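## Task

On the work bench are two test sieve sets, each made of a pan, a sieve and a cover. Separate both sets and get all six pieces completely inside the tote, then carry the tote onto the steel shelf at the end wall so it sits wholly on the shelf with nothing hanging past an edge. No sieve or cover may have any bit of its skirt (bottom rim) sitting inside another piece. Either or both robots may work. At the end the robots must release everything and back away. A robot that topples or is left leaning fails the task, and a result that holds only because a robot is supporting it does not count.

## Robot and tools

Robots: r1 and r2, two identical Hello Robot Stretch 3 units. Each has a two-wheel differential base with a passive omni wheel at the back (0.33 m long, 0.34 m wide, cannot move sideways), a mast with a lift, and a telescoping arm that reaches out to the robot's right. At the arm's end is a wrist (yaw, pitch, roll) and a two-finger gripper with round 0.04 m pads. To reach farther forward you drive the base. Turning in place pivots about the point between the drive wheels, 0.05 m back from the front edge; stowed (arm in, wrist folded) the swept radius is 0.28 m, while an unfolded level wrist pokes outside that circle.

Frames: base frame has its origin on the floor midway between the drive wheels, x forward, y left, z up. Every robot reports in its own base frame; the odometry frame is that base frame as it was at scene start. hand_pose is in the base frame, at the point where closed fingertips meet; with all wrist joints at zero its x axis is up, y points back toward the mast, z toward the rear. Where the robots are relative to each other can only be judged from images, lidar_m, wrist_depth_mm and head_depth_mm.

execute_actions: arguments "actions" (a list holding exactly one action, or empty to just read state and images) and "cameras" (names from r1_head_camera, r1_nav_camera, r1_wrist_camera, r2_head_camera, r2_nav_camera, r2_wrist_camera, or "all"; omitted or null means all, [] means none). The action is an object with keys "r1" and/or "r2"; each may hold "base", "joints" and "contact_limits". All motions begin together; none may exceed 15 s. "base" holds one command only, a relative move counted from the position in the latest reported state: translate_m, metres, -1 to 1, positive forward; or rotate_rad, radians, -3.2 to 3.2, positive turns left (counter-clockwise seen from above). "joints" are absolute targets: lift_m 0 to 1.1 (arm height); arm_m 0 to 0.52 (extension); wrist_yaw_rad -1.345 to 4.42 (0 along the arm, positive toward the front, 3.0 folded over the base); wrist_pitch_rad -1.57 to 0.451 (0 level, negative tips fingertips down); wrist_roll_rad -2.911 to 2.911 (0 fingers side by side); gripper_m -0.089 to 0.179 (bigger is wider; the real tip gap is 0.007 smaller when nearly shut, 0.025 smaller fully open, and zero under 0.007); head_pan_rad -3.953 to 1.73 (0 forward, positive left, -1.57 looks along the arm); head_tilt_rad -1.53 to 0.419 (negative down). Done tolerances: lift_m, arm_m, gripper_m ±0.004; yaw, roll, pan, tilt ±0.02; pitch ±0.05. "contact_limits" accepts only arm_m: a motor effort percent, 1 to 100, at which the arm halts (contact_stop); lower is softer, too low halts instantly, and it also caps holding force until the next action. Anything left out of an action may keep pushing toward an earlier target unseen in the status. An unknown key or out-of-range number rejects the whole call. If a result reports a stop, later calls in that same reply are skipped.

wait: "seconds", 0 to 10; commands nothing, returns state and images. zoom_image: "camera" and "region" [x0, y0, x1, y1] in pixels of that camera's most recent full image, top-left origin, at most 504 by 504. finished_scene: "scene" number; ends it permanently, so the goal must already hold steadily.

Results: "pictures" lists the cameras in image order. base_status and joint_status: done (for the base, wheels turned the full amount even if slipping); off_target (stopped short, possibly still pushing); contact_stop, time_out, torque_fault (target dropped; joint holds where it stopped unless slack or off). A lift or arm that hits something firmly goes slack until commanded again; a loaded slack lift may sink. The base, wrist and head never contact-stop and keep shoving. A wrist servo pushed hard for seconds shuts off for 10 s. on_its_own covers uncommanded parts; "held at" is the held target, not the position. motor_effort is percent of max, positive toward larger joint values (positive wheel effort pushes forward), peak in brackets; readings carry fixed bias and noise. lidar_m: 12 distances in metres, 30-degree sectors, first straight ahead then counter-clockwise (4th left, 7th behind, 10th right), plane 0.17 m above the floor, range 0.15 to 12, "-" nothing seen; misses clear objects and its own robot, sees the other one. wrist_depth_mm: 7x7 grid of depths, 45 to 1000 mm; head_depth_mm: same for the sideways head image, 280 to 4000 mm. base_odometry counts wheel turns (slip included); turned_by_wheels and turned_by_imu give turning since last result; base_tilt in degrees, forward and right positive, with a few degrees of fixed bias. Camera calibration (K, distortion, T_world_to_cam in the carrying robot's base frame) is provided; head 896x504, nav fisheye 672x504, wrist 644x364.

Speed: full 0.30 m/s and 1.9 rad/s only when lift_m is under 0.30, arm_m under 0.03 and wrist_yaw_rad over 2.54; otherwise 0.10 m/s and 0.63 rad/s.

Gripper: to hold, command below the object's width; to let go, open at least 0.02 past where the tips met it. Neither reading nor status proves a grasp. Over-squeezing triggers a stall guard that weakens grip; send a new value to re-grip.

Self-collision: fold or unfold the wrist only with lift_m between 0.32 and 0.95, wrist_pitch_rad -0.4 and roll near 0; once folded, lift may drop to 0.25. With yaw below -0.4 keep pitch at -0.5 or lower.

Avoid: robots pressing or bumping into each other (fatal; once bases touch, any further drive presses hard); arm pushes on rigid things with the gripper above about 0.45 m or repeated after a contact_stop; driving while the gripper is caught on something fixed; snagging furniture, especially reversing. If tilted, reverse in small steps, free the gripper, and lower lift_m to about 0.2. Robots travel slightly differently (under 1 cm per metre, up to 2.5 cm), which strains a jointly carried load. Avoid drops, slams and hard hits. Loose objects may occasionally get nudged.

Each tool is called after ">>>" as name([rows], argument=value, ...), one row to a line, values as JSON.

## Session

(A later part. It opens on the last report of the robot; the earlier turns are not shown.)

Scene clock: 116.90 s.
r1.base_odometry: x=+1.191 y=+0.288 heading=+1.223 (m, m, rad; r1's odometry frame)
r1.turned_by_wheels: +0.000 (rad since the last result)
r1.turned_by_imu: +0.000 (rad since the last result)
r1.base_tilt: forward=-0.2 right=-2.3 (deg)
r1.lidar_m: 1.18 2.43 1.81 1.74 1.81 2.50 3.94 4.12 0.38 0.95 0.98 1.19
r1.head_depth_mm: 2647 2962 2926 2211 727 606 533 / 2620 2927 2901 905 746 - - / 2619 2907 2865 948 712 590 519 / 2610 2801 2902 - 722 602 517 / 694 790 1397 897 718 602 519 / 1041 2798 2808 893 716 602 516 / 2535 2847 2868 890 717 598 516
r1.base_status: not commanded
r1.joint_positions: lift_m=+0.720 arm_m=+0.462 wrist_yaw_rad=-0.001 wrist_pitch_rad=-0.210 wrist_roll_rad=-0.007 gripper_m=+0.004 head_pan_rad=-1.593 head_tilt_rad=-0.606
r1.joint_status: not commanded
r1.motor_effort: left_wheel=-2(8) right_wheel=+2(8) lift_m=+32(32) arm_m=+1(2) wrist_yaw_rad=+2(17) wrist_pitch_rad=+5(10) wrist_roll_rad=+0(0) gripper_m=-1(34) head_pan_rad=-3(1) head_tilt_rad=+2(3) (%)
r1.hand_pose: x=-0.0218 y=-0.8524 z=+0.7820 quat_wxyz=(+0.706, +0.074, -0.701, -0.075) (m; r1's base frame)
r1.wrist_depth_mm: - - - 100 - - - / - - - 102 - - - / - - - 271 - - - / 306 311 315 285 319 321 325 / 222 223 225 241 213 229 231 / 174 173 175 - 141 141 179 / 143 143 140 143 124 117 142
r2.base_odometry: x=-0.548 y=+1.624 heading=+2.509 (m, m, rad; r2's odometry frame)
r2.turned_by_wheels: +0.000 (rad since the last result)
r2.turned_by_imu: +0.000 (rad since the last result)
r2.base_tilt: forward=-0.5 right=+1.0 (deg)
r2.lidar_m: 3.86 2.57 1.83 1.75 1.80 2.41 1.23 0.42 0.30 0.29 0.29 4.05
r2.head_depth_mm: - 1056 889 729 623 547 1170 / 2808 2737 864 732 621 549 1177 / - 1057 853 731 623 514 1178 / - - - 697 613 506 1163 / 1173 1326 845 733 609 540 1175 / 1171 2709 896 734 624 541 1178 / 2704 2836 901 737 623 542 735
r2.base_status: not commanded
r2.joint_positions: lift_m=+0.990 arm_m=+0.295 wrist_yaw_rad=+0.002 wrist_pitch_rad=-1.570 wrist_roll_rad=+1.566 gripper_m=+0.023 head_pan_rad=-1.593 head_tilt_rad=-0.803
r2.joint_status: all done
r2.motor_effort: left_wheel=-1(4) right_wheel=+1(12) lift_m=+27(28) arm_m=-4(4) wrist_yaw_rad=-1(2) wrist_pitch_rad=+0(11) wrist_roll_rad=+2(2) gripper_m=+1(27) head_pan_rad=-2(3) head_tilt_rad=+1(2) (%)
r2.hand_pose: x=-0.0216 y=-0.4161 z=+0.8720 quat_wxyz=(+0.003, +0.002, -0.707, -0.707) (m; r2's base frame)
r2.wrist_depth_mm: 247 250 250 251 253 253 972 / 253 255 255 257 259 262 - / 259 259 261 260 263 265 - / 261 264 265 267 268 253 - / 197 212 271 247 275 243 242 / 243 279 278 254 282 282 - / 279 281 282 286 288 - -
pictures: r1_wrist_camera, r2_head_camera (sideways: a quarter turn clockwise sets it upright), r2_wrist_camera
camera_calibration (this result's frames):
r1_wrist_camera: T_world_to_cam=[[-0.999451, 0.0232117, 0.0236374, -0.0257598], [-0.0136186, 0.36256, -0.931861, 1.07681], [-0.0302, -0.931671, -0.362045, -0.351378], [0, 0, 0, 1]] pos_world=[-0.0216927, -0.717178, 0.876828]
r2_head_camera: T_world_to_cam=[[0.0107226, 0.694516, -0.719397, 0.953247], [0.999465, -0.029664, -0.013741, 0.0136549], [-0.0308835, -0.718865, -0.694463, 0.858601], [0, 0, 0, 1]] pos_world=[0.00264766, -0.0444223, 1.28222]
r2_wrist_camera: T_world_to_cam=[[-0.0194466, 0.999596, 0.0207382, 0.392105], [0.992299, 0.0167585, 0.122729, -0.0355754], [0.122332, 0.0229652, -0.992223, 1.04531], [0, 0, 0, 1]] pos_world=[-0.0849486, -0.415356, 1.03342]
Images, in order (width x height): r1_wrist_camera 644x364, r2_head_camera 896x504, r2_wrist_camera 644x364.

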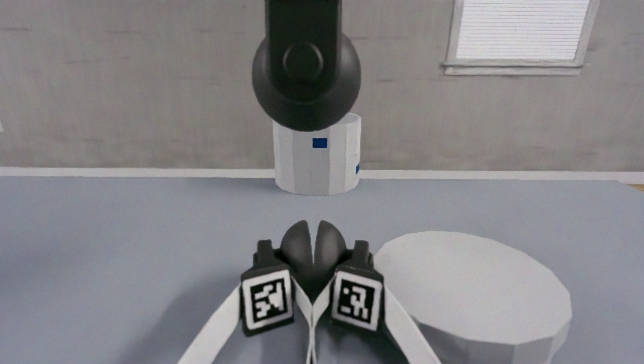

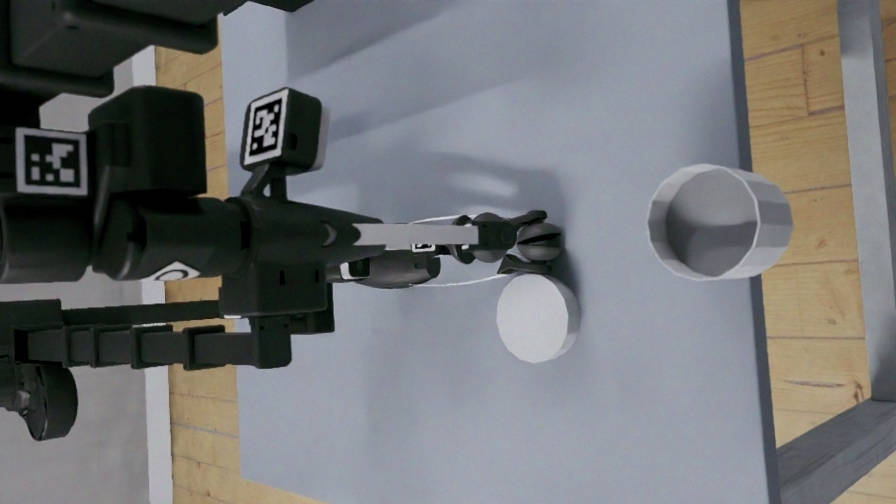

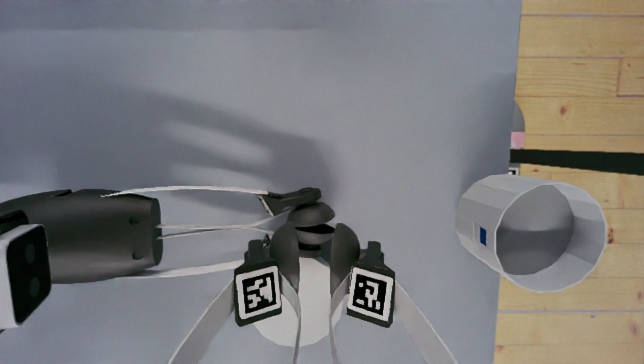

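>>> execute_actions(actions=[])

Scene clock: 119.60 s.
r1.base_odometry: x=+1.191 y=+0.288 heading=+1.223 (m, m, rad; r1's odometry frame)
r1.turned_by_wheels: +0.000 (rad since the last result)
r1.turned_by_imu: -0.001 (rad since the last result)
r1.base_tilt: forward=-0.1 right=-2.1 (deg)
r1.lidar_m: 1.18 2.43 1.80 1.74 1.81 2.50 3.95 4.11 0.38 0.95 0.99 1.19
r1.head_depth_mm: 2650 2935 2880 2206 725 607 532 / 2631 2912 2922 902 748 - - / 2631 2858 2863 958 713 591 519 / 2579 2838 2876 - 719 603 517 / 694 789 1397 894 720 602 517 / 1036 2815 2867 892 720 600 516 / 2600 2782 2844 889 715 598 515
r1.base_status: not commanded
r1.joint_positions: lift_m=+0.720 arm_m=+0.462 wrist_yaw_rad=-0.001 wrist_pitch_rad=-0.210 wrist_roll_rad=-0.007 gripper_m=+0.004 head_pan_rad=-1.593 head_tilt_rad=-0.606
r1.joint_status: not commanded
r1.motor_effort: left_wheel=-1(8) right_wheel=+2(8) lift_m=+32(32) arm_m=+1(2) wrist_yaw_rad=+2(17) wrist_pitch_rad=+5(10) wrist_roll_rad=-1(0) gripper_m=-2(34) head_pan_rad=-3(1) head_tilt_rad=+2(3) (%)
r1.hand_pose: x=-0.0218 y=-0.8524 z=+0.7820 quat_wxyz=(+0.706, +0.074, -0.701, -0.075) (m; r1's base frame)
r1.wrist_depth_mm: - - - 100 - - - / - - - 102 - - - / - - - 272 - - - / 308 313 311 286 320 324 325 / 223 223 225 239 228 230 229 / 174 175 175 - 143 143 179 / 143 143 141 143 126 118 141
r2.base_odometry: x=-0.548 y=+1.624 heading=+2.509 (m, m, rad; r2's odometry frame)
r2.turned_by_wheels: +0.000 (rad since the last result)
r2.turned_by_imu: +0.001 (rad since the last result)
r2.base_tilt: forward=-0.5 right=+1.0 (deg)
r2.lidar_m: 3.87 2.57 1.84 1.75 1.81 2.41 1.23 0.42 0.30 0.29 0.29 4.05
r2.head_depth_mm: - 1055 890 730 620 549 1175 / 2840 2743 862 729 620 548 1171 / - 1057 852 734 621 515 1176 / - - - 698 615 505 1159 / 1174 1325 843 734 611 539 1191 / 1166 2729 898 735 622 541 1181 / 2703 2829 899 737 624 542 737
r2.base_status: not commanded
r2.joint_positions: lift_m=+0.990 arm_m=+0.295 wrist_yaw_rad=+0.002 wrist_pitch_rad=-1.570 wrist_roll_rad=+1.566 gripper_m=+0.023 head_pan_rad=-1.593 head_tilt_rad=-0.803
r2.joint_status: all done
r2.motor_effort: left_wheel=-1(4) right_wheel=+1(12) lift_m=+27(28) arm_m=-2(4) wrist_yaw_rad=-2(2) wrist_pitch_rad=+0(11) wrist_roll_rad=+2(2) gripper_m=-1(27) head_pan_rad=-3(3) head_tilt_rad=+2(2) (%)
r2.hand_pose: x=-0.0216 y=-0.4161 z=+0.8720 quat_wxyz=(+0.003, +0.002, -0.707, -0.707) (m; r2's base frame)
r2.wrist_depth_mm: 247 249 250 253 253 257 1000 / 252 255 256 257 258 259 - / 257 260 261 262 262 264 - / 261 263 267 267 269 254 - / 196 212 273 248 276 241 241 / 238 279 279 258 280 282 - / 282 283 286 286 287 - -
pictures: r1_head_camera (sideways: a quarter turn clockwise sets it upright), r1_nav_camera (sideways: a quarter turn counterclockwise sets it upright), r1_wrist_camera, r2_head_camera (sideways: a quarter turn clockwise sets it upright), r2_nav_camera (sideways: a quarter turn counterclockwise sets it upright), r2_wrist_camera
camera_calibration (this result's frames):
r1_head_camera: T_world_to_cam=[[0.0256182, 0.581383, -0.813227, 1.08372], [0.997838, -0.0641245, -0.0144094, 0.0183974], [-0.0605251, -0.811099, -0.581769, 0.709634], [0, 0, 0, 1]] pos_world=[-0.00316986, -0.0532926, 1.29442]
r1_nav_camera: T_world_to_cam=[[-0.0574315, -0.605144, 0.794042, -0.990551], [-0.998266, 0.0245487, -0.053494, 0.122842], [0.0128789, -0.795738, -0.605505, 0.743552], [0, 0, 0, 1]] pos_world=[0.0561642, -0.0107696, 1.24333]
r1_wrist_camera: T_world_to_cam=[[-0.999451, 0.0232008, 0.0236373, -0.0257663], [-0.0136224, 0.36256, -0.931861, 1.07681], [-0.0301899, -0.931672, -0.362045, -0.351378], [0, 0, 0, 1]] pos_world=[-0.0216915, -0.717178, 0.876828]
r2_head_camera: T_world_to_cam=[[0.0107227, 0.694516, -0.719397, 0.953247], [0.999465, -0.0296641, -0.013741, 0.0136549], [-0.0308836, -0.718865, -0.694463, 0.858601], [0, 0, 0, 1]] pos_world=[0.00264765, -0.0444223, 1.28222]
r2_nav_camera: T_world_to_cam=[[-0.0289085, -0.735116, 0.677325, -0.837285], [-0.997121, 0.0687276, 0.0320341, 0.0185137], [-0.0700997, -0.674449, -0.734986, 0.91929], [0, 0, 0, 1]] pos_world=[0.0586976, 0.00324004, 1.24219]
r2_wrist_camera: T_world_to_cam=[[-0.0194468, 0.999596, 0.0207382, 0.392105], [0.992299, 0.0167586, 0.122729, -0.0355753], [0.122332, 0.0229652, -0.992223, 1.04531], [0, 0, 0, 1]] pos_world=[-0.0849486, -0.415357, 1.03342]
Images, in order (width x height): r1_head_camera 896x504, r1_nav_camera 672x504, r1_wrist_camera 644x364, r2_head_camera 896x504, r2_nav_camera 672x504, r2_wrist_camera 644x364.

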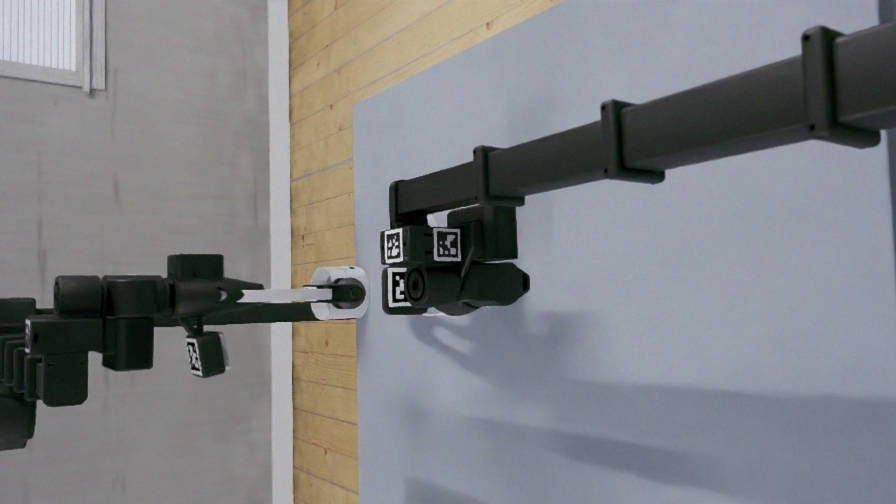

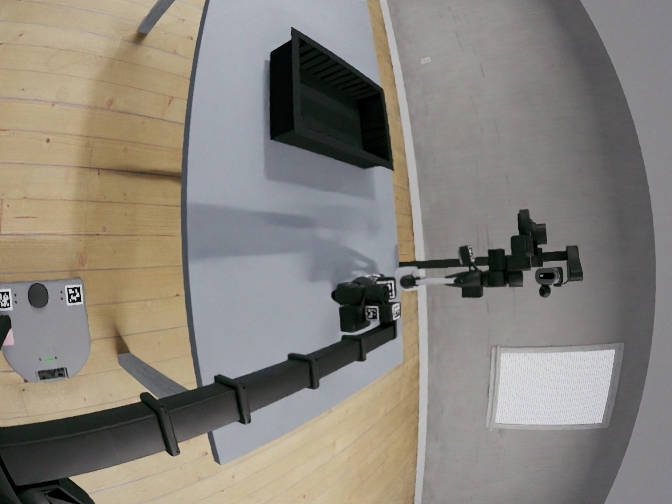

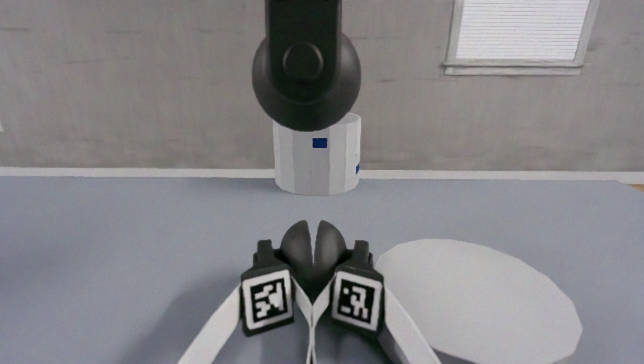

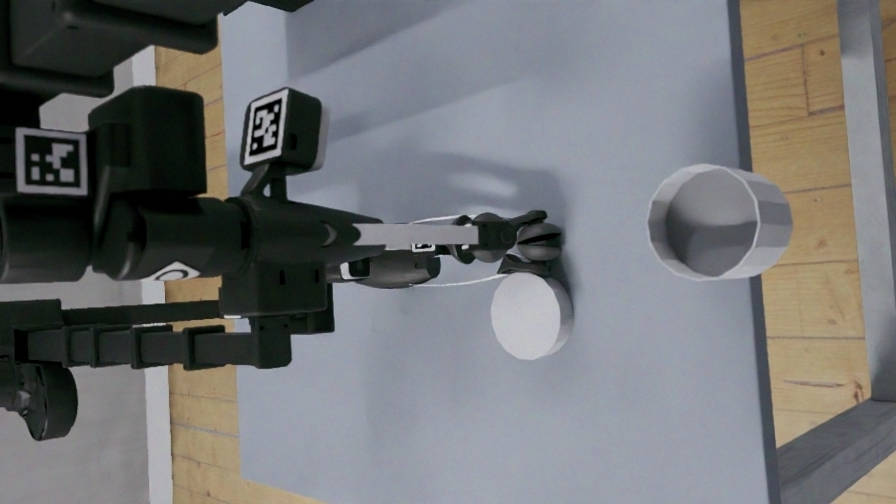

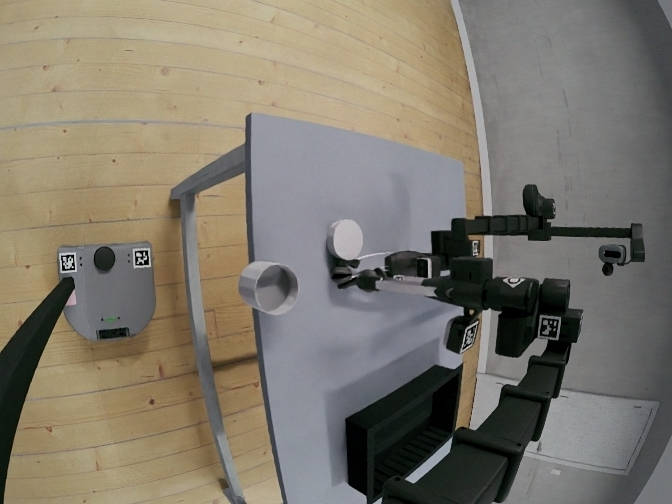

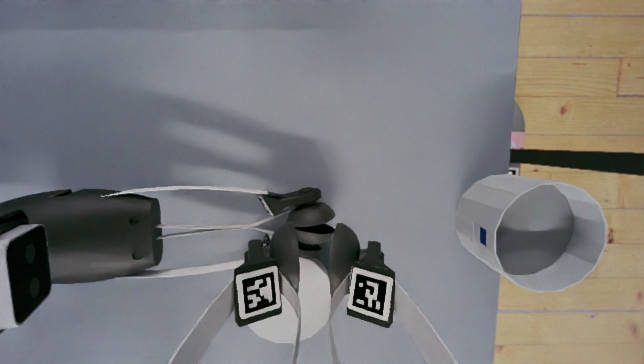

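>>> execute_actions([
  {"r1":{"joints":{"arm_m":0.36}},"r2":{"joints":{"arm_m":0.17,"gripper_m":0.035}}},
], cameras=["r1_wrist_camera","r2_wrist_camera"])

>>> execute_actions([
  {"r1":{"joints":{"gripper_m":0.13}},"r2":{"joints":{"lift_m":0.955}}},
], cameras=["r1_wrist_camera","r2_wrist_camera","r2_head_camera"])

Scene clock: 123.33 s.
r1.base_odometry: x=+1.191 y=+0.288 heading=+1.223 (m, m, rad; r1's odometry frame)
r1.turned_by_wheels: +0.000 (rad since the last result)
r1.turned_by_imu: -0.001 (rad since the last result)
r1.base_tilt: forward=-0.1 right=-2.2 (deg)
r1.lidar_m: 1.18 2.43 1.80 1.75 1.81 2.50 3.94 4.12 0.38 0.95 0.99 1.18
r1.head_depth_mm: 2651 2929 2891 2186 726 607 532 / 2652 2919 2897 909 737 - - / 2641 2851 2871 934 - 597 518 / 2603 2887 2880 929 681 603 518 / 804 1274 1398 929 720 603 518 / 2586 2824 2859 893 718 600 516 / 2582 2808 2830 888 715 599 515
r1.base_status: not commanded
r1.joint_positions: lift_m=+0.720 arm_m=+0.360 wrist_yaw_rad=-0.001 wrist_pitch_rad=-0.210 wrist_roll_rad=-0.007 gripper_m=+0.004 head_pan_rad=-1.593 head_tilt_rad=-0.606
r1.joint_status: all done
r1.motor_effort: left_wheel=-2(3) right_wheel=+2(3) lift_m=+32(32) arm_m=-3(3) wrist_yaw_rad=+2(2) wrist_pitch_rad=+5(5) wrist_roll_rad=+0(0) gripper_m=-1(1) head_pan_rad=-3(2) head_tilt_rad=+3(3) (%)
r1.hand_pose: x=-0.0218 y=-0.7508 z=+0.7818 quat_wxyz=(+0.706, +0.074, -0.701, -0.075) (m; r1's base frame)
r1.wrist_depth_mm: - - - - - - - / - - - - - - - / - - - 375 - - - / 311 310 312 315 257 322 324 / 222 223 224 240 202 229 231 / 174 175 174 - 176 178 179 / 143 143 141 144 145 146 147
r2.base_odometry: x=-0.548 y=+1.624 heading=+2.509 (m, m, rad; r2's odometry frame)
r2.turned_by_wheels: +0.000 (rad since the last result)
r2.turned_by_imu: +0.001 (rad since the last result)
r2.base_tilt: forward=-0.5 right=+1.0 (deg)
r2.lidar_m: 3.87 2.58 1.84 1.75 1.81 2.42 1.23 0.42 0.30 0.29 0.29 4.06
r2.head_depth_mm: - 2869 837 715 620 549 1177 / - - - 689 622 548 1172 / 2708 - - 716 621 515 1177 / 2675 - - - 622 505 1161 / 1172 787 894 718 622 540 1179 / 1175 2833 897 736 625 540 1184 / 2702 2853 903 737 623 541 737
r2.base_status: not commanded
r2.joint_positions: lift_m=+0.990 arm_m=+0.170 wrist_yaw_rad=+0.001 wrist_pitch_rad=-1.569 wrist_roll_rad=+1.566 gripper_m=+0.035 head_pan_rad=-1.593 head_tilt_rad=-0.803
r2.joint_status: all done
r2.motor_effort: left_wheel=-1(1) right_wheel=+1(2) lift_m=+26(27) arm_m=-4(4) wrist_yaw_rad=+0(2) wrist_pitch_rad=+0(0) wrist_roll_rad=+1(2) gripper_m=+0(50) head_pan_rad=-2(3) head_tilt_rad=+2(1) (%)
r2.hand_pose: x=-0.0216 y=-0.2913 z=+0.8720 quat_wxyz=(+0.002, +0.002, -0.707, -0.707) (m; r2's base frame)
r2.wrist_depth_mm: 246 249 252 253 988 949 953 / 255 255 254 256 - - - / 257 259 261 262 - - - / 263 264 266 264 238 - - / 268 270 272 241 242 - - / 274 255 278 281 - - - / 284 259 286 286 - - -
pictures: r1_wrist_camera, r2_wrist_camera
camera_calibration (this result's frames):
r1_wrist_camera: T_world_to_cam=[[-0.999451, 0.0231882, 0.02365, -0.0281405], [-0.0136212, 0.363106, -0.931648, 1.04007], [-0.0301907, -0.931459, -0.362591, -0.256156], [0, 0, 0, 1]] pos_world=[-0.0216916, -0.615601, 0.876764]
r2_wrist_camera: T_world_to_cam=[[-0.0190363, 0.999616, 0.0201166, 0.267957], [0.992305, 0.0164274, 0.12272, -0.037762], [0.122342, 0.022298, -0.992237, 1.04225], [0, 0, 0, 1]] pos_world=[-0.0849388, -0.290474, 1.0334]
Images, in order (width x height): r1_wrist_camera 644x364, r2_wrist_camera 644x364.

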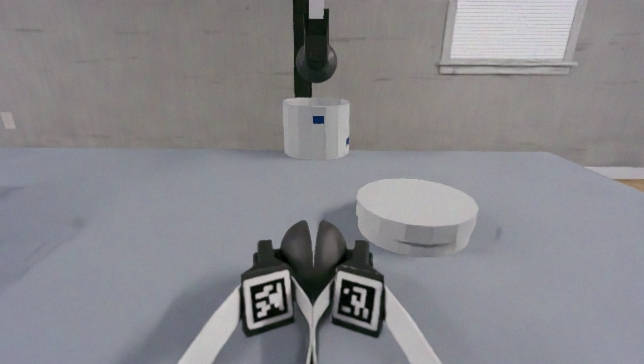

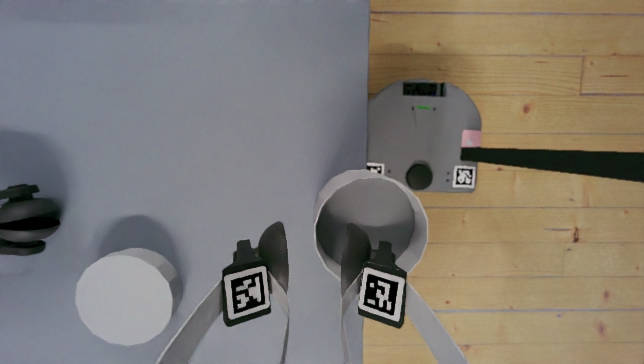

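Scene clock: 125.07 s.
r1.base_odometry: x=+1.191 y=+0.288 heading=+1.223 (m, m, rad; r1's odometry frame)
r1.turned_by_wheels: +0.000 (rad since the last result)
r1.turned_by_imu: +0.000 (rad since the last result)
r1.base_tilt: forward=-0.1 right=-2.2 (deg)
r1.lidar_m: 1.19 2.44 1.81 1.74 1.81 2.50 3.96 4.11 0.38 0.94 0.98 1.19
r1.head_depth_mm: 2667 2916 2883 2196 728 607 532 / 2661 2917 2909 904 736 - - / 2624 2897 2885 937 - 598 521 / 2588 2850 2886 930 681 601 519 / 840 896 1404 930 708 601 518 / 1100 2862 2870 888 718 601 517 / 2569 2850 2804 888 716 600 515
r1.base_status: not commanded
r1.joint_positions: lift_m=+0.720 arm_m=+0.360 wrist_yaw_rad=-0.001 wrist_pitch_rad=-0.213 wrist_roll_rad=-0.007 gripper_m=+0.130 head_pan_rad=-1.593 head_tilt_rad=-0.606
r1.joint_status: all done
r1.motor_effort: left_wheel=-2(2) right_wheel=+3(3) lift_m=+32(31) arm_m=-2(2) wrist_yaw_rad=+1(2) wrist_pitch_rad=+7(7) wrist_roll_rad=+0(0) gripper_m=+0(81) head_pan_rad=-2(3) head_tilt_rad=+2(3) (%)
r1.hand_pose: x=-0.0218 y=-0.7506 z=+0.7812 quat_wxyz=(+0.706, +0.075, -0.700, -0.076) (m; r1's base frame)
r1.wrist_depth_mm: - - - - - - - / - - - - - - - / - - - 379 - - - / 306 309 311 313 255 320 321 / 222 227 224 223 203 226 228 / 173 - 174 175 176 185 178 / - 137 143 143 144 137 146
r2.base_odometry: x=-0.548 y=+1.624 heading=+2.509 (m, m, rad; r2's odometry frame)
r2.turned_by_wheels: +0.000 (rad since the last result)
r2.turned_by_imu: +0.000 (rad since the last result)
r2.base_tilt: forward=-0.5 right=+1.1 (deg)
r2.lidar_m: 3.86 2.58 1.83 1.75 1.80 2.41 1.23 0.42 0.30 0.29 0.29 4.06
r2.head_depth_mm: 2787 - - 731 619 549 1170 / 2765 - - - 620 548 1180 / 2747 - - - 621 512 1174 / 2759 2945 - - 621 505 1165 / 1180 784 869 714 623 541 1177 / 1166 2854 898 732 624 541 1174 / 2709 2816 901 738 625 543 736
r2.base_status: not commanded
r2.joint_positions: lift_m=+0.955 arm_m=+0.170 wrist_yaw_rad=+0.001 wrist_pitch_rad=-1.569 wrist_roll_rad=+1.566 gripper_m=+0.035 head_pan_rad=-1.593 head_tilt_rad=-0.803
r2.joint_status: all done
r2.motor_effort: left_wheel=-1(1) right_wheel=+2(1) lift_m=+11(23) arm_m=-5(5) wrist_yaw_rad=-1(0) wrist_pitch_rad=+0(0) wrist_roll_rad=+2(2) gripper_m=+0(0) head_pan_rad=-3(3) head_tilt_rad=+1(1) (%)
r2.hand_pose: x=-0.0216 y=-0.2913 z=+0.8379 quat_wxyz=(+0.002, +0.002, -0.707, -0.707) (m; r2's base frame)
r2.wrist_depth_mm: 216 218 219 219 946 971 957 / 220 221 223 223 964 970 999 / 224 227 227 228 - 978 995 / 229 231 231 231 200 - - / 234 236 236 206 204 - - / 219 235 240 245 207 - - / 223 224 249 250 - - -
pictures: r1_wrist_camera, r2_head_camera (sideways: a quarter turn clockwise sets it upright), r2_wrist_camera
camera_calibration (this result's frames):
r1_wrist_camera: T_world_to_cam=[[-0.999451, 0.0231267, 0.0237087, -0.0282221], [-0.0136175, 0.365595, -0.930675, 1.04049], [-0.0301912, -0.930487, -0.365079, -0.253523], [0, 0, 0, 1]] pos_world=[-0.0216919, -0.615644, 0.876469]
r2_head_camera: T_world_to_cam=[[0.0107226, 0.694516, -0.719397, 0.953247], [0.999465, -0.029664, -0.013741, 0.0136549], [-0.0308835, -0.718865, -0.694463, 0.858601], [0, 0, 0, 1]] pos_world=[0.00264766, -0.0444223, 1.28222]
r2_wrist_camera: T_world_to_cam=[[-0.019036, 0.999618, 0.0200454, 0.268721], [0.992305, 0.0164359, 0.122719, -0.0335747], [0.122342, 0.0222272, -0.992239, 1.0084], [0, 0, 0, 1]] pos_world=[-0.0849388, -0.29048, 0.999311]
Images, in order (width x height): r1_wrist_camera 644x364, r2_head_camera 896x504, r2_wrist_camera 644x364.

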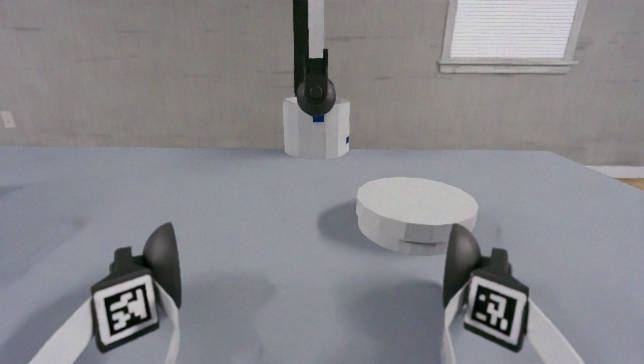

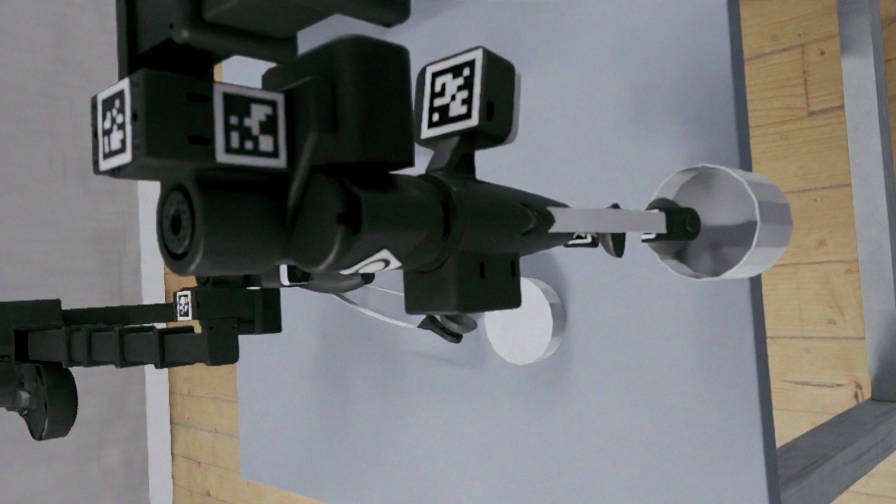

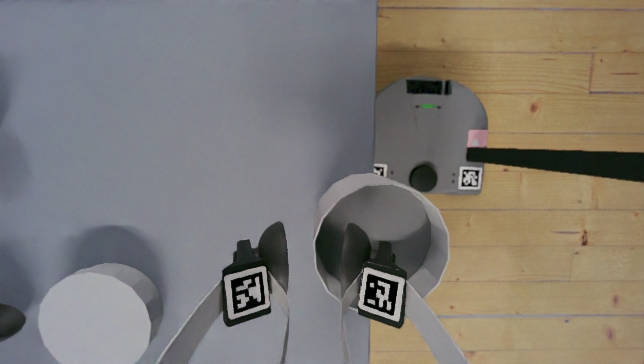

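>>> execute_actions([
  {"r2":{"joints":{"lift_m":0.943}}},
], cameras=[])

>>> execute_actions([
  {"r2":{"joints":{"gripper_m":-0.02}}},
], cameras=["r1_wrist_camera","r2_wrist_camera"])

>>> execute_actions([
  {"r2":{"joints":{"lift_m":0.955}}},
], cameras=["r1_wrist_camera","r2_wrist_camera"])

Scene clock: 126.63 s.
r1.base_odometry: x=+1.191 y=+0.288 heading=+1.223 (m, m, rad; r1's odometry frame)
r1.turned_by_wheels: +0.000 (rad since the last result)
r1.turned_by_imu: +0.000 (rad since the last result)
r1.base_tilt: forward=-0.3 right=-2.1 (deg)
r1.lidar_m: 1.18 2.43 1.80 1.74 1.81 2.50 3.95 4.10 0.38 0.95 0.99 1.18
r1.head_depth_mm: 2674 2884 2915 2197 726 607 532 / 2629 2918 2884 906 735 - - / 2648 2925 2878 935 - 597 518 / 2597 2850 2879 932 681 602 517 / 1117 907 1399 935 708 600 516 / 1104 2864 2877 895 717 602 516 / 2569 2838 2828 888 717 599 517
r1.base_status: not commanded
r1.joint_positions: lift_m=+0.720 arm_m=+0.360 wrist_yaw_rad=-0.001 wrist_pitch_rad=-0.213 wrist_roll_rad=-0.007 gripper_m=+0.130 head_pan_rad=-1.593 head_tilt_rad=-0.606
r1.joint_status: not commanded
r1.motor_effort: left_wheel=-1(2) right_wheel=+2(3) lift_m=+32(32) arm_m=-2(2) wrist_yaw_rad=+2(1) wrist_pitch_rad=+7(7) wrist_roll_rad=+0(0) gripper_m=+0(0) head_pan_rad=-2(2) head_tilt_rad=+2(3) (%)
r1.hand_pose: x=-0.0218 y=-0.7506 z=+0.7812 quat_wxyz=(+0.706, +0.075, -0.700, -0.076) (m; r1's base frame)
r1.wrist_depth_mm: - - - - - - - / - - - - - - - / - - - 379 - - - / 305 307 308 313 256 321 321 / 222 228 223 224 202 226 230 / 173 - 175 174 175 186 178 / - 137 143 143 144 137 146
r2.base_odometry: x=-0.548 y=+1.624 heading=+2.509 (m, m, rad; r2's odometry frame)
r2.turned_by_wheels: +0.000 (rad since the last result)
r2.turned_by_imu: +0.000 (rad since the last result)
r2.base_tilt: forward=-0.5 right=+0.9 (deg)
r2.lidar_m: 3.85 2.57 1.84 1.75 1.80 2.42 1.23 0.42 0.30 0.29 0.29 4.07
r2.head_depth_mm: 2811 - - 709 621 549 1180 / 2794 - - - 614 548 1175 / 2773 - - - 615 512 1180 / 2796 2960 753 - 613 505 1159 / 1172 789 871 733 622 541 1178 / 1173 2828 896 734 623 542 1186 / 2727 2838 896 736 626 541 736
r2.base_status: not commanded
r2.joint_positions: lift_m=+0.943 arm_m=+0.170 wrist_yaw_rad=+0.001 wrist_pitch_rad=-1.569 wrist_roll_rad=+1.566 gripper_m=+0.035 head_pan_rad=-1.593 head_tilt_rad=-0.803
r2.joint_status: all done
r2.motor_effort: left_wheel=-1(1) right_wheel=+2(2) lift_m=+11(13) arm_m=-4(4) wrist_yaw_rad=-1(1) wrist_pitch_rad=+0(0) wrist_roll_rad=+2(2) gripper_m=-1(0) head_pan_rad=-2(3) head_tilt_rad=+2(2) (%)
r2.hand_pose: x=-0.0216 y=-0.2913 z=+0.8259 quat_wxyz=(+0.002, +0.002, -0.707, -0.707) (m; r2's base frame)
r2.wrist_depth_mm: 204 208 207 209 953 943 957 / 209 209 211 213 958 943 984 / 214 213 216 217 - 981 977 / 218 218 219 219 190 - - / 222 224 223 193 192 - - / 211 228 228 229 194 - - / 209 212 234 237 - - -
pictures: none
No camera images: the call's "cameras" was empty. Leave "cameras" out to get every camera's image.

Scene clock: 127.67 s.
r1.base_odometry: x=+1.191 y=+0.288 heading=+1.223 (m, m, rad; r1's odometry frame)
r1.turned_by_wheels: +0.000 (rad since the last result)
r1.turned_by_imu: +0.000 (rad since the last result)
r1.base_tilt: forward=-0.1 right=-2.2 (deg)
r1.lidar_m: 1.18 2.43 1.81 1.75 1.81 2.50 3.95 4.10 0.38 0.95 0.98 1.19
r1.head_depth_mm: 2647 2922 2888 2214 726 607 532 / 2648 2919 2871 905 737 - - / 2629 2873 2895 935 - 596 519 / 2590 2837 2885 931 681 603 518 / 1117 905 1404 929 708 602 517 / 1105 2806 2870 893 717 600 515 / 2555 2809 2820 889 716 598 515
r1.base_status: not commanded
r1.joint_positions: lift_m=+0.720 arm_m=+0.360 wrist_yaw_rad=-0.001 wrist_pitch_rad=-0.213 wrist_roll_rad=-0.007 gripper_m=+0.130 head_pan_rad=-1.593 head_tilt_rad=-0.606
r1.joint_status: not commanded
r1.motor_effort: left_wheel=-2(1) right_wheel=+2(2) lift_m=+32(32) arm_m=-3(2) wrist_yaw_rad=+1(2) wrist_pitch_rad=+7(7) wrist_roll_rad=+0(0) gripper_m=-1(0) head_pan_rad=-3(1) head_tilt_rad=+3(2) (%)
r1.hand_pose: x=-0.0218 y=-0.7506 z=+0.7812 quat_wxyz=(+0.706, +0.075, -0.700, -0.076) (m; r1's base frame)
r1.wrist_depth_mm: - - - - - - - / - - - - - - - / - - - 378 - - - / 307 309 312 311 255 320 321 / 222 228 222 225 202 228 229 / 174 - 174 175 175 187 178 / - 137 143 143 144 137 146
r2.base_odometry: x=-0.548 y=+1.624 heading=+2.509 (m, m, rad; r2's odometry frame)
r2.turned_by_wheels: +0.000 (rad since the last result)
r2.turned_by_imu: +0.000 (rad since the last result)
r2.base_tilt: forward=-0.5 right=+1.1 (deg)
r2.lidar_m: 3.87 2.56 1.84 1.75 1.81 2.42 1.23 0.42 0.30 0.29 0.29 4.04
r2.head_depth_mm: 2839 - - 713 621 549 1176 / 2822 - - - 614 549 1172 / 2817 - - - 614 518 1178 / 2760 2958 756 - 608 495 1160 / 1176 784 870 733 623 540 1182 / 1166 2852 897 735 623 542 1176 / 2706 2847 898 738 624 542 736
r2.base_status: not commanded
r2.joint_positions: lift_m=+0.943 arm_m=+0.170 wrist_yaw_rad=+0.001 wrist_pitch_rad=-1.569 wrist_roll_rad=+1.566 gripper_m=-0.019 head_pan_rad=-1.593 head_tilt_rad=-0.803
r2.joint_status: all done
r2.motor_effort: left_wheel=-1(1) right_wheel=+1(1) lift_m=+11(11) arm_m=-4(5) wrist_yaw_rad=-1(0) wrist_pitch_rad=+0(0) wrist_roll_rad=+2(2) gripper_m=-10(82) head_pan_rad=-3(2) head_tilt_rad=+2(2) (%)
r2.hand_pose: x=-0.0216 y=-0.2914 z=+0.8259 quat_wxyz=(+0.002, +0.002, -0.708, -0.707) (m; r2's base frame)
r2.wrist_depth_mm: 204 205 208 207 935 962 974 / 210 210 210 212 936 977 941 / 215 215 215 216 - 961 - / 217 219 219 220 189 - - / 223 223 225 191 193 - - / 211 228 229 - 194 - - / 209 213 232 237 - - -
pictures: r1_wrist_camera, r2_wrist_camera
camera_calibration (this result's frames):
r1_wrist_camera: T_world_to_cam=[[-0.999451, 0.0231267, 0.0237087, -0.0282221], [-0.0136174, 0.365597, -0.930674, 1.04049], [-0.0301912, -0.930486, -0.365081, -0.253521], [0, 0, 0, 1]] pos_world=[-0.0216919, -0.615644, 0.876468]
r2_wrist_camera: T_world_to_cam=[[-0.0190365, 0.999625, 0.0197082, 0.269304], [0.992305, 0.0164778, 0.122714, -0.032083], [0.122343, 0.0218926, -0.992246, 0.996392], [0, 0, 0, 1]] pos_world=[-0.0849387, -0.290488, 0.987296]
Images, in order (width x height): r1_wrist_camera 644x364, r2_wrist_camera 644x364.

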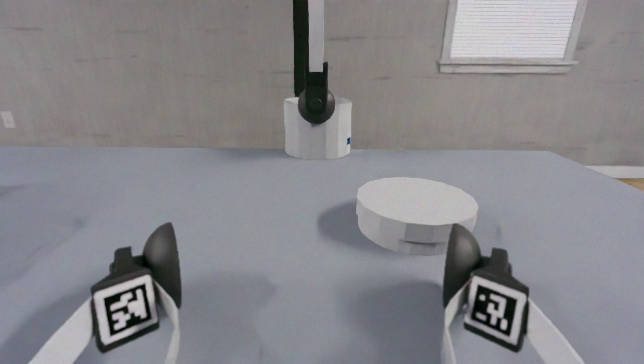

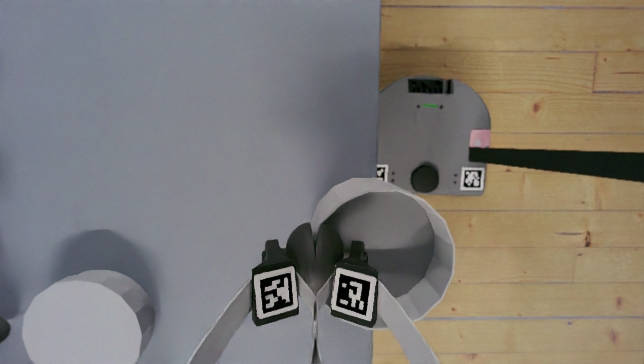

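Scene clock: 128.43 s.
r1.base_odometry: x=+1.191 y=+0.288 heading=+1.223 (m, m, rad; r1's odometry frame)
r1.turned_by_wheels: +0.000 (rad since the last result)
r1.turned_by_imu: +0.000 (rad since the last result)
r1.base_tilt: forward=-0.1 right=-2.3 (deg)
r1.lidar_m: 1.18 2.43 1.81 1.74 1.81 2.50 3.95 4.08 0.38 0.95 0.98 1.19
r1.head_depth_mm: 2664 2926 2918 2204 724 606 533 / 2638 2922 2913 905 737 - - / 2629 2896 2878 939 - 596 519 / 2572 2821 2899 931 684 603 518 / 848 898 1397 934 709 601 516 / 1094 2875 2844 894 717 599 517 / 2569 2818 2799 893 715 597 516
r1.base_status: not commanded
r1.joint_positions: lift_m=+0.720 arm_m=+0.360 wrist_yaw_rad=-0.001 wrist_pitch_rad=-0.213 wrist_roll_rad=-0.007 gripper_m=+0.130 head_pan_rad=-1.593 head_tilt_rad=-0.606
r1.joint_status: not commanded
r1.motor_effort: left_wheel=-1(2) right_wheel=+3(2) lift_m=+32(32) arm_m=-2(2) wrist_yaw_rad=+2(2) wrist_pitch_rad=+7(7) wrist_roll_rad=+0(0) gripper_m=+0(0) head_pan_rad=-3(2) head_tilt_rad=+2(3) (%)
r1.hand_pose: x=-0.0218 y=-0.7506 z=+0.7812 quat_wxyz=(+0.706, +0.075, -0.700, -0.076) (m; r1's base frame)
r1.wrist_depth_mm: - - - - - - - / - - - - - - - / - - - 367 - - - / 306 307 311 316 255 319 322 / 220 228 222 225 202 228 230 / 173 - 173 174 176 186 178 / - 137 143 142 144 137 146
r2.base_odometry: x=-0.548 y=+1.624 heading=+2.509 (m, m, rad; r2's odometry frame)
r2.turned_by_wheels: +0.000 (rad since the last result)
r2.turned_by_imu: +0.000 (rad since the last result)
r2.base_tilt: forward=-0.6 right=+1.1 (deg)
r2.lidar_m: 3.85 2.57 1.84 1.75 1.80 2.41 1.23 0.42 0.30 0.29 0.29 4.04
r2.head_depth_mm: 2802 - - 732 620 551 1177 / 2788 - - - 620 549 1177 / 2780 - - - 623 515 1175 / 2761 2918 - - 622 500 1179 / 1179 786 869 716 623 541 1176 / 1161 2812 898 735 623 540 1181 / 2688 2841 894 736 622 541 735
r2.base_status: not commanded
r2.joint_positions: lift_m=+0.955 arm_m=+0.170 wrist_yaw_rad=+0.001 wrist_pitch_rad=-1.567 wrist_roll_rad=+1.566 gripper_m=-0.019 head_pan_rad=-1.593 head_tilt_rad=-0.803
r2.joint_status: all done
r2.motor_effort: left_wheel=-1(1) right_wheel=+1(2) lift_m=+27(28) arm_m=-3(4) wrist_yaw_rad=-1(1) wrist_pitch_rad=-1(1) wrist_roll_rad=+2(1) gripper_m=-10(11) head_pan_rad=-2(2) head_tilt_rad=+2(1) (%)
r2.hand_pose: x=-0.0216 y=-0.2918 z=+0.8369 quat_wxyz=(+0.002, +0.002, -0.708, -0.706) (m; r2's base frame)
r2.wrist_depth_mm: 216 216 220 218 941 935 954 / 219 220 221 223 982 - 982 / 226 225 227 227 - 965 - / 230 230 232 231 197 - - / 234 235 236 197 200 - - / 218 234 243 - 204 - - / 221 224 248 249 - - -
pictures: r1_wrist_camera, r2_wrist_camera
camera_calibration (this result's frames):
r1_wrist_camera: T_world_to_cam=[[-0.999451, 0.0231267, 0.0237088, -0.0282222], [-0.0136176, 0.365597, -0.930674, 1.04049], [-0.0301913, -0.930486, -0.365082, -0.25352], [0, 0, 0, 1]] pos_world=[-0.0216919, -0.615644, 0.876468]
r2_wrist_camera: T_world_to_cam=[[-0.019037, 0.999652, 0.0182733, 0.270663], [0.992305, 0.0166543, 0.122692, -0.0333596], [0.122345, 0.0204684, -0.992277, 1.00694], [0, 0, 0, 1]] pos_world=[-0.0849386, -0.290624, 0.998314]
Images, in order (width x height): r1_wrist_camera 644x364, r2_wrist_camera 644x364.

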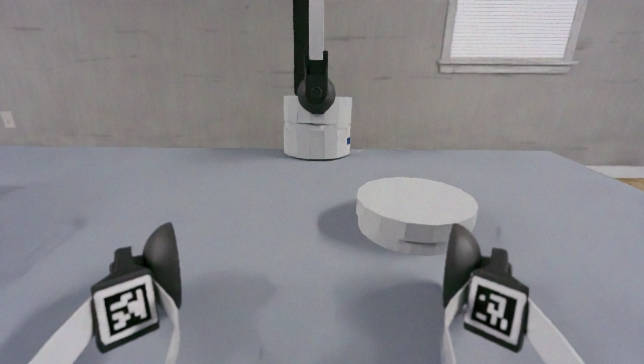

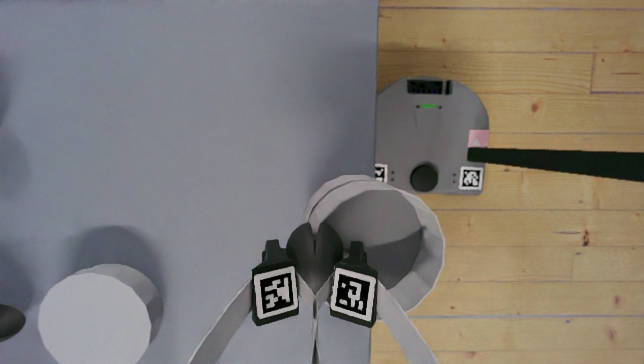

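>>> execute_actions([
  {"r2":{"joints":{"arm_m":0.235,"lift_m":0.95}}},
], cameras=["r1_wrist_camera","r2_wrist_camera"])

>>> execute_actions([
  {"r2":{"joints":{"lift_m":0.985}}},
], cameras=["r1_wrist_camera","r2_head_camera"])

Scene clock: 131.27 s.
r1.base_odometry: x=+1.191 y=+0.288 heading=+1.223 (m, m, rad; r1's odometry frame)
r1.turned_by_wheels: +0.000 (rad since the last result)
r1.turned_by_imu: -0.001 (rad since the last result)
r1.base_tilt: forward=-0.1 right=-2.2 (deg)
r1.lidar_m: 1.18 2.43 1.81 1.74 1.81 2.50 3.94 4.13 0.38 0.95 0.98 1.19
r1.head_depth_mm: 2654 2943 2915 2181 728 607 532 / 2631 2904 2903 910 738 - - / 2657 2854 2889 935 - 597 518 / 2586 2801 2876 932 681 603 517 / 918 838 1422 931 708 601 518 / 1090 2826 2850 891 715 600 515 / 2573 2816 2859 890 716 598 516
r1.base_status: not commanded
r1.joint_positions: lift_m=+0.720 arm_m=+0.360 wrist_yaw_rad=-0.001 wrist_pitch_rad=-0.213 wrist_roll_rad=-0.007 gripper_m=+0.130 head_pan_rad=-1.593 head_tilt_rad=-0.606
r1.joint_status: not commanded
r1.motor_effort: left_wheel=-2(2) right_wheel=+2(1) lift_m=+32(32) arm_m=-2(3) wrist_yaw_rad=+2(2) wrist_pitch_rad=+7(7) wrist_roll_rad=+0(0) gripper_m=+0(0) head_pan_rad=-3(3) head_tilt_rad=+2(2) (%)
r1.hand_pose: x=-0.0218 y=-0.7506 z=+0.7812 quat_wxyz=(+0.706, +0.075, -0.700, -0.076) (m; r1's base frame)
r1.wrist_depth_mm: - - - - - - - / - - - - - - - / - - - 308 - - - / 304 307 309 311 256 318 324 / 220 228 223 225 203 228 230 / 172 - 174 174 175 185 177 / - 137 143 143 144 137 146
r2.base_odometry: x=-0.548 y=+1.624 heading=+2.509 (m, m, rad; r2's odometry frame)
r2.turned_by_wheels: +0.000 (rad since the last result)
r2.turned_by_imu: +0.001 (rad since the last result)
r2.base_tilt: forward=-0.6 right=+1.0 (deg)
r2.lidar_m: 3.87 2.56 1.84 1.75 1.81 2.42 1.23 0.42 0.30 0.29 0.29 4.07
r2.head_depth_mm: 2831 - 863 729 619 548 1180 / 2703 - - 712 620 550 1170 / 2727 - - 703 620 539 1180 / 2747 - - 697 562 530 1178 / 1175 786 896 712 622 540 1184 / 1167 2826 898 735 623 541 1185 / 2718 2856 901 738 623 542 735
r2.base_status: not commanded
r2.joint_positions: lift_m=+0.950 arm_m=+0.235 wrist_yaw_rad=+0.001 wrist_pitch_rad=-1.567 wrist_roll_rad=+1.566 gripper_m=-0.019 head_pan_rad=-1.593 head_tilt_rad=-0.803
r2.joint_status: all done
r2.motor_effort: left_wheel=+0(1) right_wheel=+2(2) lift_m=+12(23) arm_m=+6(5) wrist_yaw_rad=-1(1) wrist_pitch_rad=-1(1) wrist_roll_rad=+2(2) gripper_m=-9(11) head_pan_rad=-2(2) head_tilt_rad=+1(1) (%)
r2.hand_pose: x=-0.0216 y=-0.3562 z=+0.8328 quat_wxyz=(+0.002, +0.002, -0.708, -0.706) (m; r2's base frame)
r2.wrist_depth_mm: 211 214 214 215 215 981 963 / 216 216 217 218 220 952 970 / 211 222 222 222 223 968 - / 225 226 226 226 226 - - / 229 232 232 195 196 - - / 234 235 222 - 201 - - / 213 220 242 243 247 - -
pictures: r1_wrist_camera, r2_wrist_camera
camera_calibration (this result's frames):
r1_wrist_camera: T_world_to_cam=[[-0.999451, 0.0231267, 0.0237088, -0.0282222], [-0.0136176, 0.365597, -0.930673, 1.04049], [-0.0301913, -0.930486, -0.365082, -0.25352], [0, 0, 0, 1]] pos_world=[-0.0216919, -0.615644, 0.876468]
r2_wrist_camera: T_world_to_cam=[[-0.0184929, 0.999667, 0.0179862, 0.33546], [0.992314, 0.0161494, 0.122688, -0.0319698], [0.122356, 0.0201168, -0.992282, 1.00409], [0, 0, 0, 1]] pos_world=[-0.0849297, -0.355032, 0.994233]
Images, in order (width x height): r1_wrist_camera 644x364, r2_wrist_camera 644x364.

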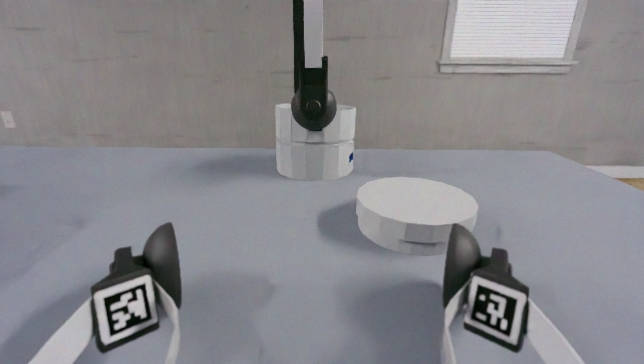

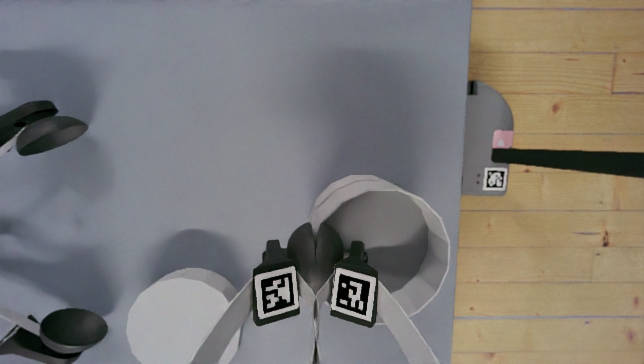

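Scene clock: 132.40 s.
r1.base_odometry: x=+1.191 y=+0.288 heading=+1.223 (m, m, rad; r1's odometry frame)
r1.turned_by_wheels: +0.000 (rad since the last result)
r1.turned_by_imu: +0.000 (rad since the last result)
r1.base_tilt: forward=+0.0 right=-2.2 (deg)
r1.lidar_m: 1.18 2.43 1.81 1.74 1.81 2.49 3.94 4.10 0.38 0.95 0.98 1.18
r1.head_depth_mm: 2659 2942 2948 2181 727 606 531 / 2642 2895 2877 904 739 - - / 2623 2885 2901 937 - 595 519 / 2573 2802 2889 931 680 602 519 / 756 837 1422 931 709 601 517 / 1045 2832 2863 892 721 600 517 / 2571 2794 2838 893 717 600 516
r1.base_status: not commanded
r1.joint_positions: lift_m=+0.720 arm_m=+0.360 wrist_yaw_rad=-0.001 wrist_pitch_rad=-0.213 wrist_roll_rad=-0.007 gripper_m=+0.130 head_pan_rad=-1.593 head_tilt_rad=-0.606
r1.joint_status: not commanded
r1.motor_effort: left_wheel=-2(2) right_wheel=+3(2) lift_m=+32(32) arm_m=-2(2) wrist_yaw_rad=+2(2) wrist_pitch_rad=+7(7) wrist_roll_rad=+0(0) gripper_m=+0(1) head_pan_rad=-2(1) head_tilt_rad=+3(2) (%)
r1.hand_pose: x=-0.0218 y=-0.7506 z=+0.7812 quat_wxyz=(+0.706, +0.075, -0.700, -0.076) (m; r1's base frame)
r1.wrist_depth_mm: - - - - - - - / - - - - - - - / - - - 313 - - - / 306 308 310 312 256 317 324 / 221 228 224 224 203 227 228 / 173 - 174 175 176 185 177 / - 137 142 144 144 137 145
r2.base_odometry: x=-0.548 y=+1.624 heading=+2.509 (m, m, rad; r2's odometry frame)
r2.turned_by_wheels: +0.000 (rad since the last result)
r2.turned_by_imu: +0.000 (rad since the last result)
r2.base_tilt: forward=-0.4 right=+1.0 (deg)
r2.lidar_m: 3.86 2.57 1.83 1.76 1.81 2.42 1.23 0.42 0.30 0.29 0.29 4.05
r2.head_depth_mm: - 2686 891 732 621 547 1174 / - - 952 733 621 548 1179 / - - 923 714 620 539 1171 / 2690 - - 715 566 531 1176 / 1181 790 895 716 622 542 1182 / 1169 2849 899 731 622 540 1179 / 2710 2899 899 734 623 542 737
r2.base_status: not commanded
r2.joint_positions: lift_m=+0.985 arm_m=+0.235 wrist_yaw_rad=+0.001 wrist_pitch_rad=-1.565 wrist_roll_rad=+1.566 gripper_m=-0.020 head_pan_rad=-1.593 head_tilt_rad=-0.803
r2.joint_status: all done
r2.motor_effort: left_wheel=-1(1) right_wheel=+2(1) lift_m=+27(28) arm_m=+5(5) wrist_yaw_rad=-1(1) wrist_pitch_rad=-2(3) wrist_roll_rad=+2(2) gripper_m=-9(10) head_pan_rad=-2(2) head_tilt_rad=+2(1) (%)
r2.hand_pose: x=-0.0216 y=-0.3568 z=+0.8669 quat_wxyz=(+0.002, +0.002, -0.709, -0.705) (m; r2's base frame)
r2.wrist_depth_mm: 243 244 246 247 247 962 971 / 248 251 252 253 254 - 993 / 227 256 257 258 257 - - / 261 262 263 260 261 - - / 267 266 266 233 235 - - / 269 268 250 - 275 - - / 278 278 277 281 285 - -
pictures: r1_wrist_camera, r2_head_camera (sideways: a quarter turn clockwise sets it upright)
camera_calibration (this result's frames):
r1_wrist_camera: T_world_to_cam=[[-0.999451, 0.0231266, 0.0237088, -0.0282223], [-0.0136177, 0.365597, -0.930674, 1.04049], [-0.0301912, -0.930486, -0.365082, -0.25352], [0, 0, 0, 1]] pos_world=[-0.0216919, -0.615644, 0.876468]
r2_head_camera: T_world_to_cam=[[0.0107228, 0.694516, -0.719397, 0.953247], [0.999465, -0.0296643, -0.013741, 0.0136549], [-0.0308837, -0.718865, -0.694463, 0.858601], [0, 0, 0, 1]] pos_world=[0.00264765, -0.0444223, 1.28222]
Images, in order (width x height): r1_wrist_camera 644x364, r2_head_camera 896x504.

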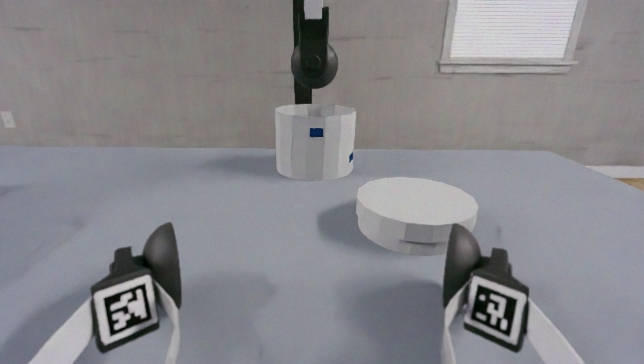

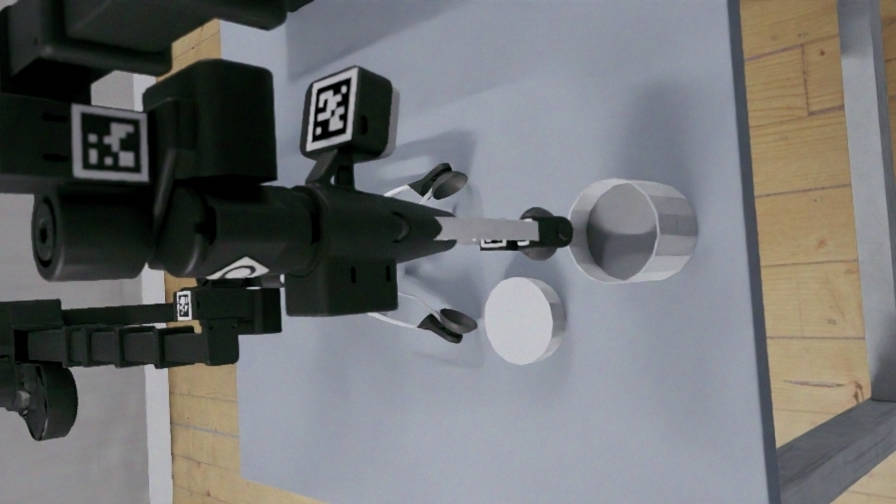

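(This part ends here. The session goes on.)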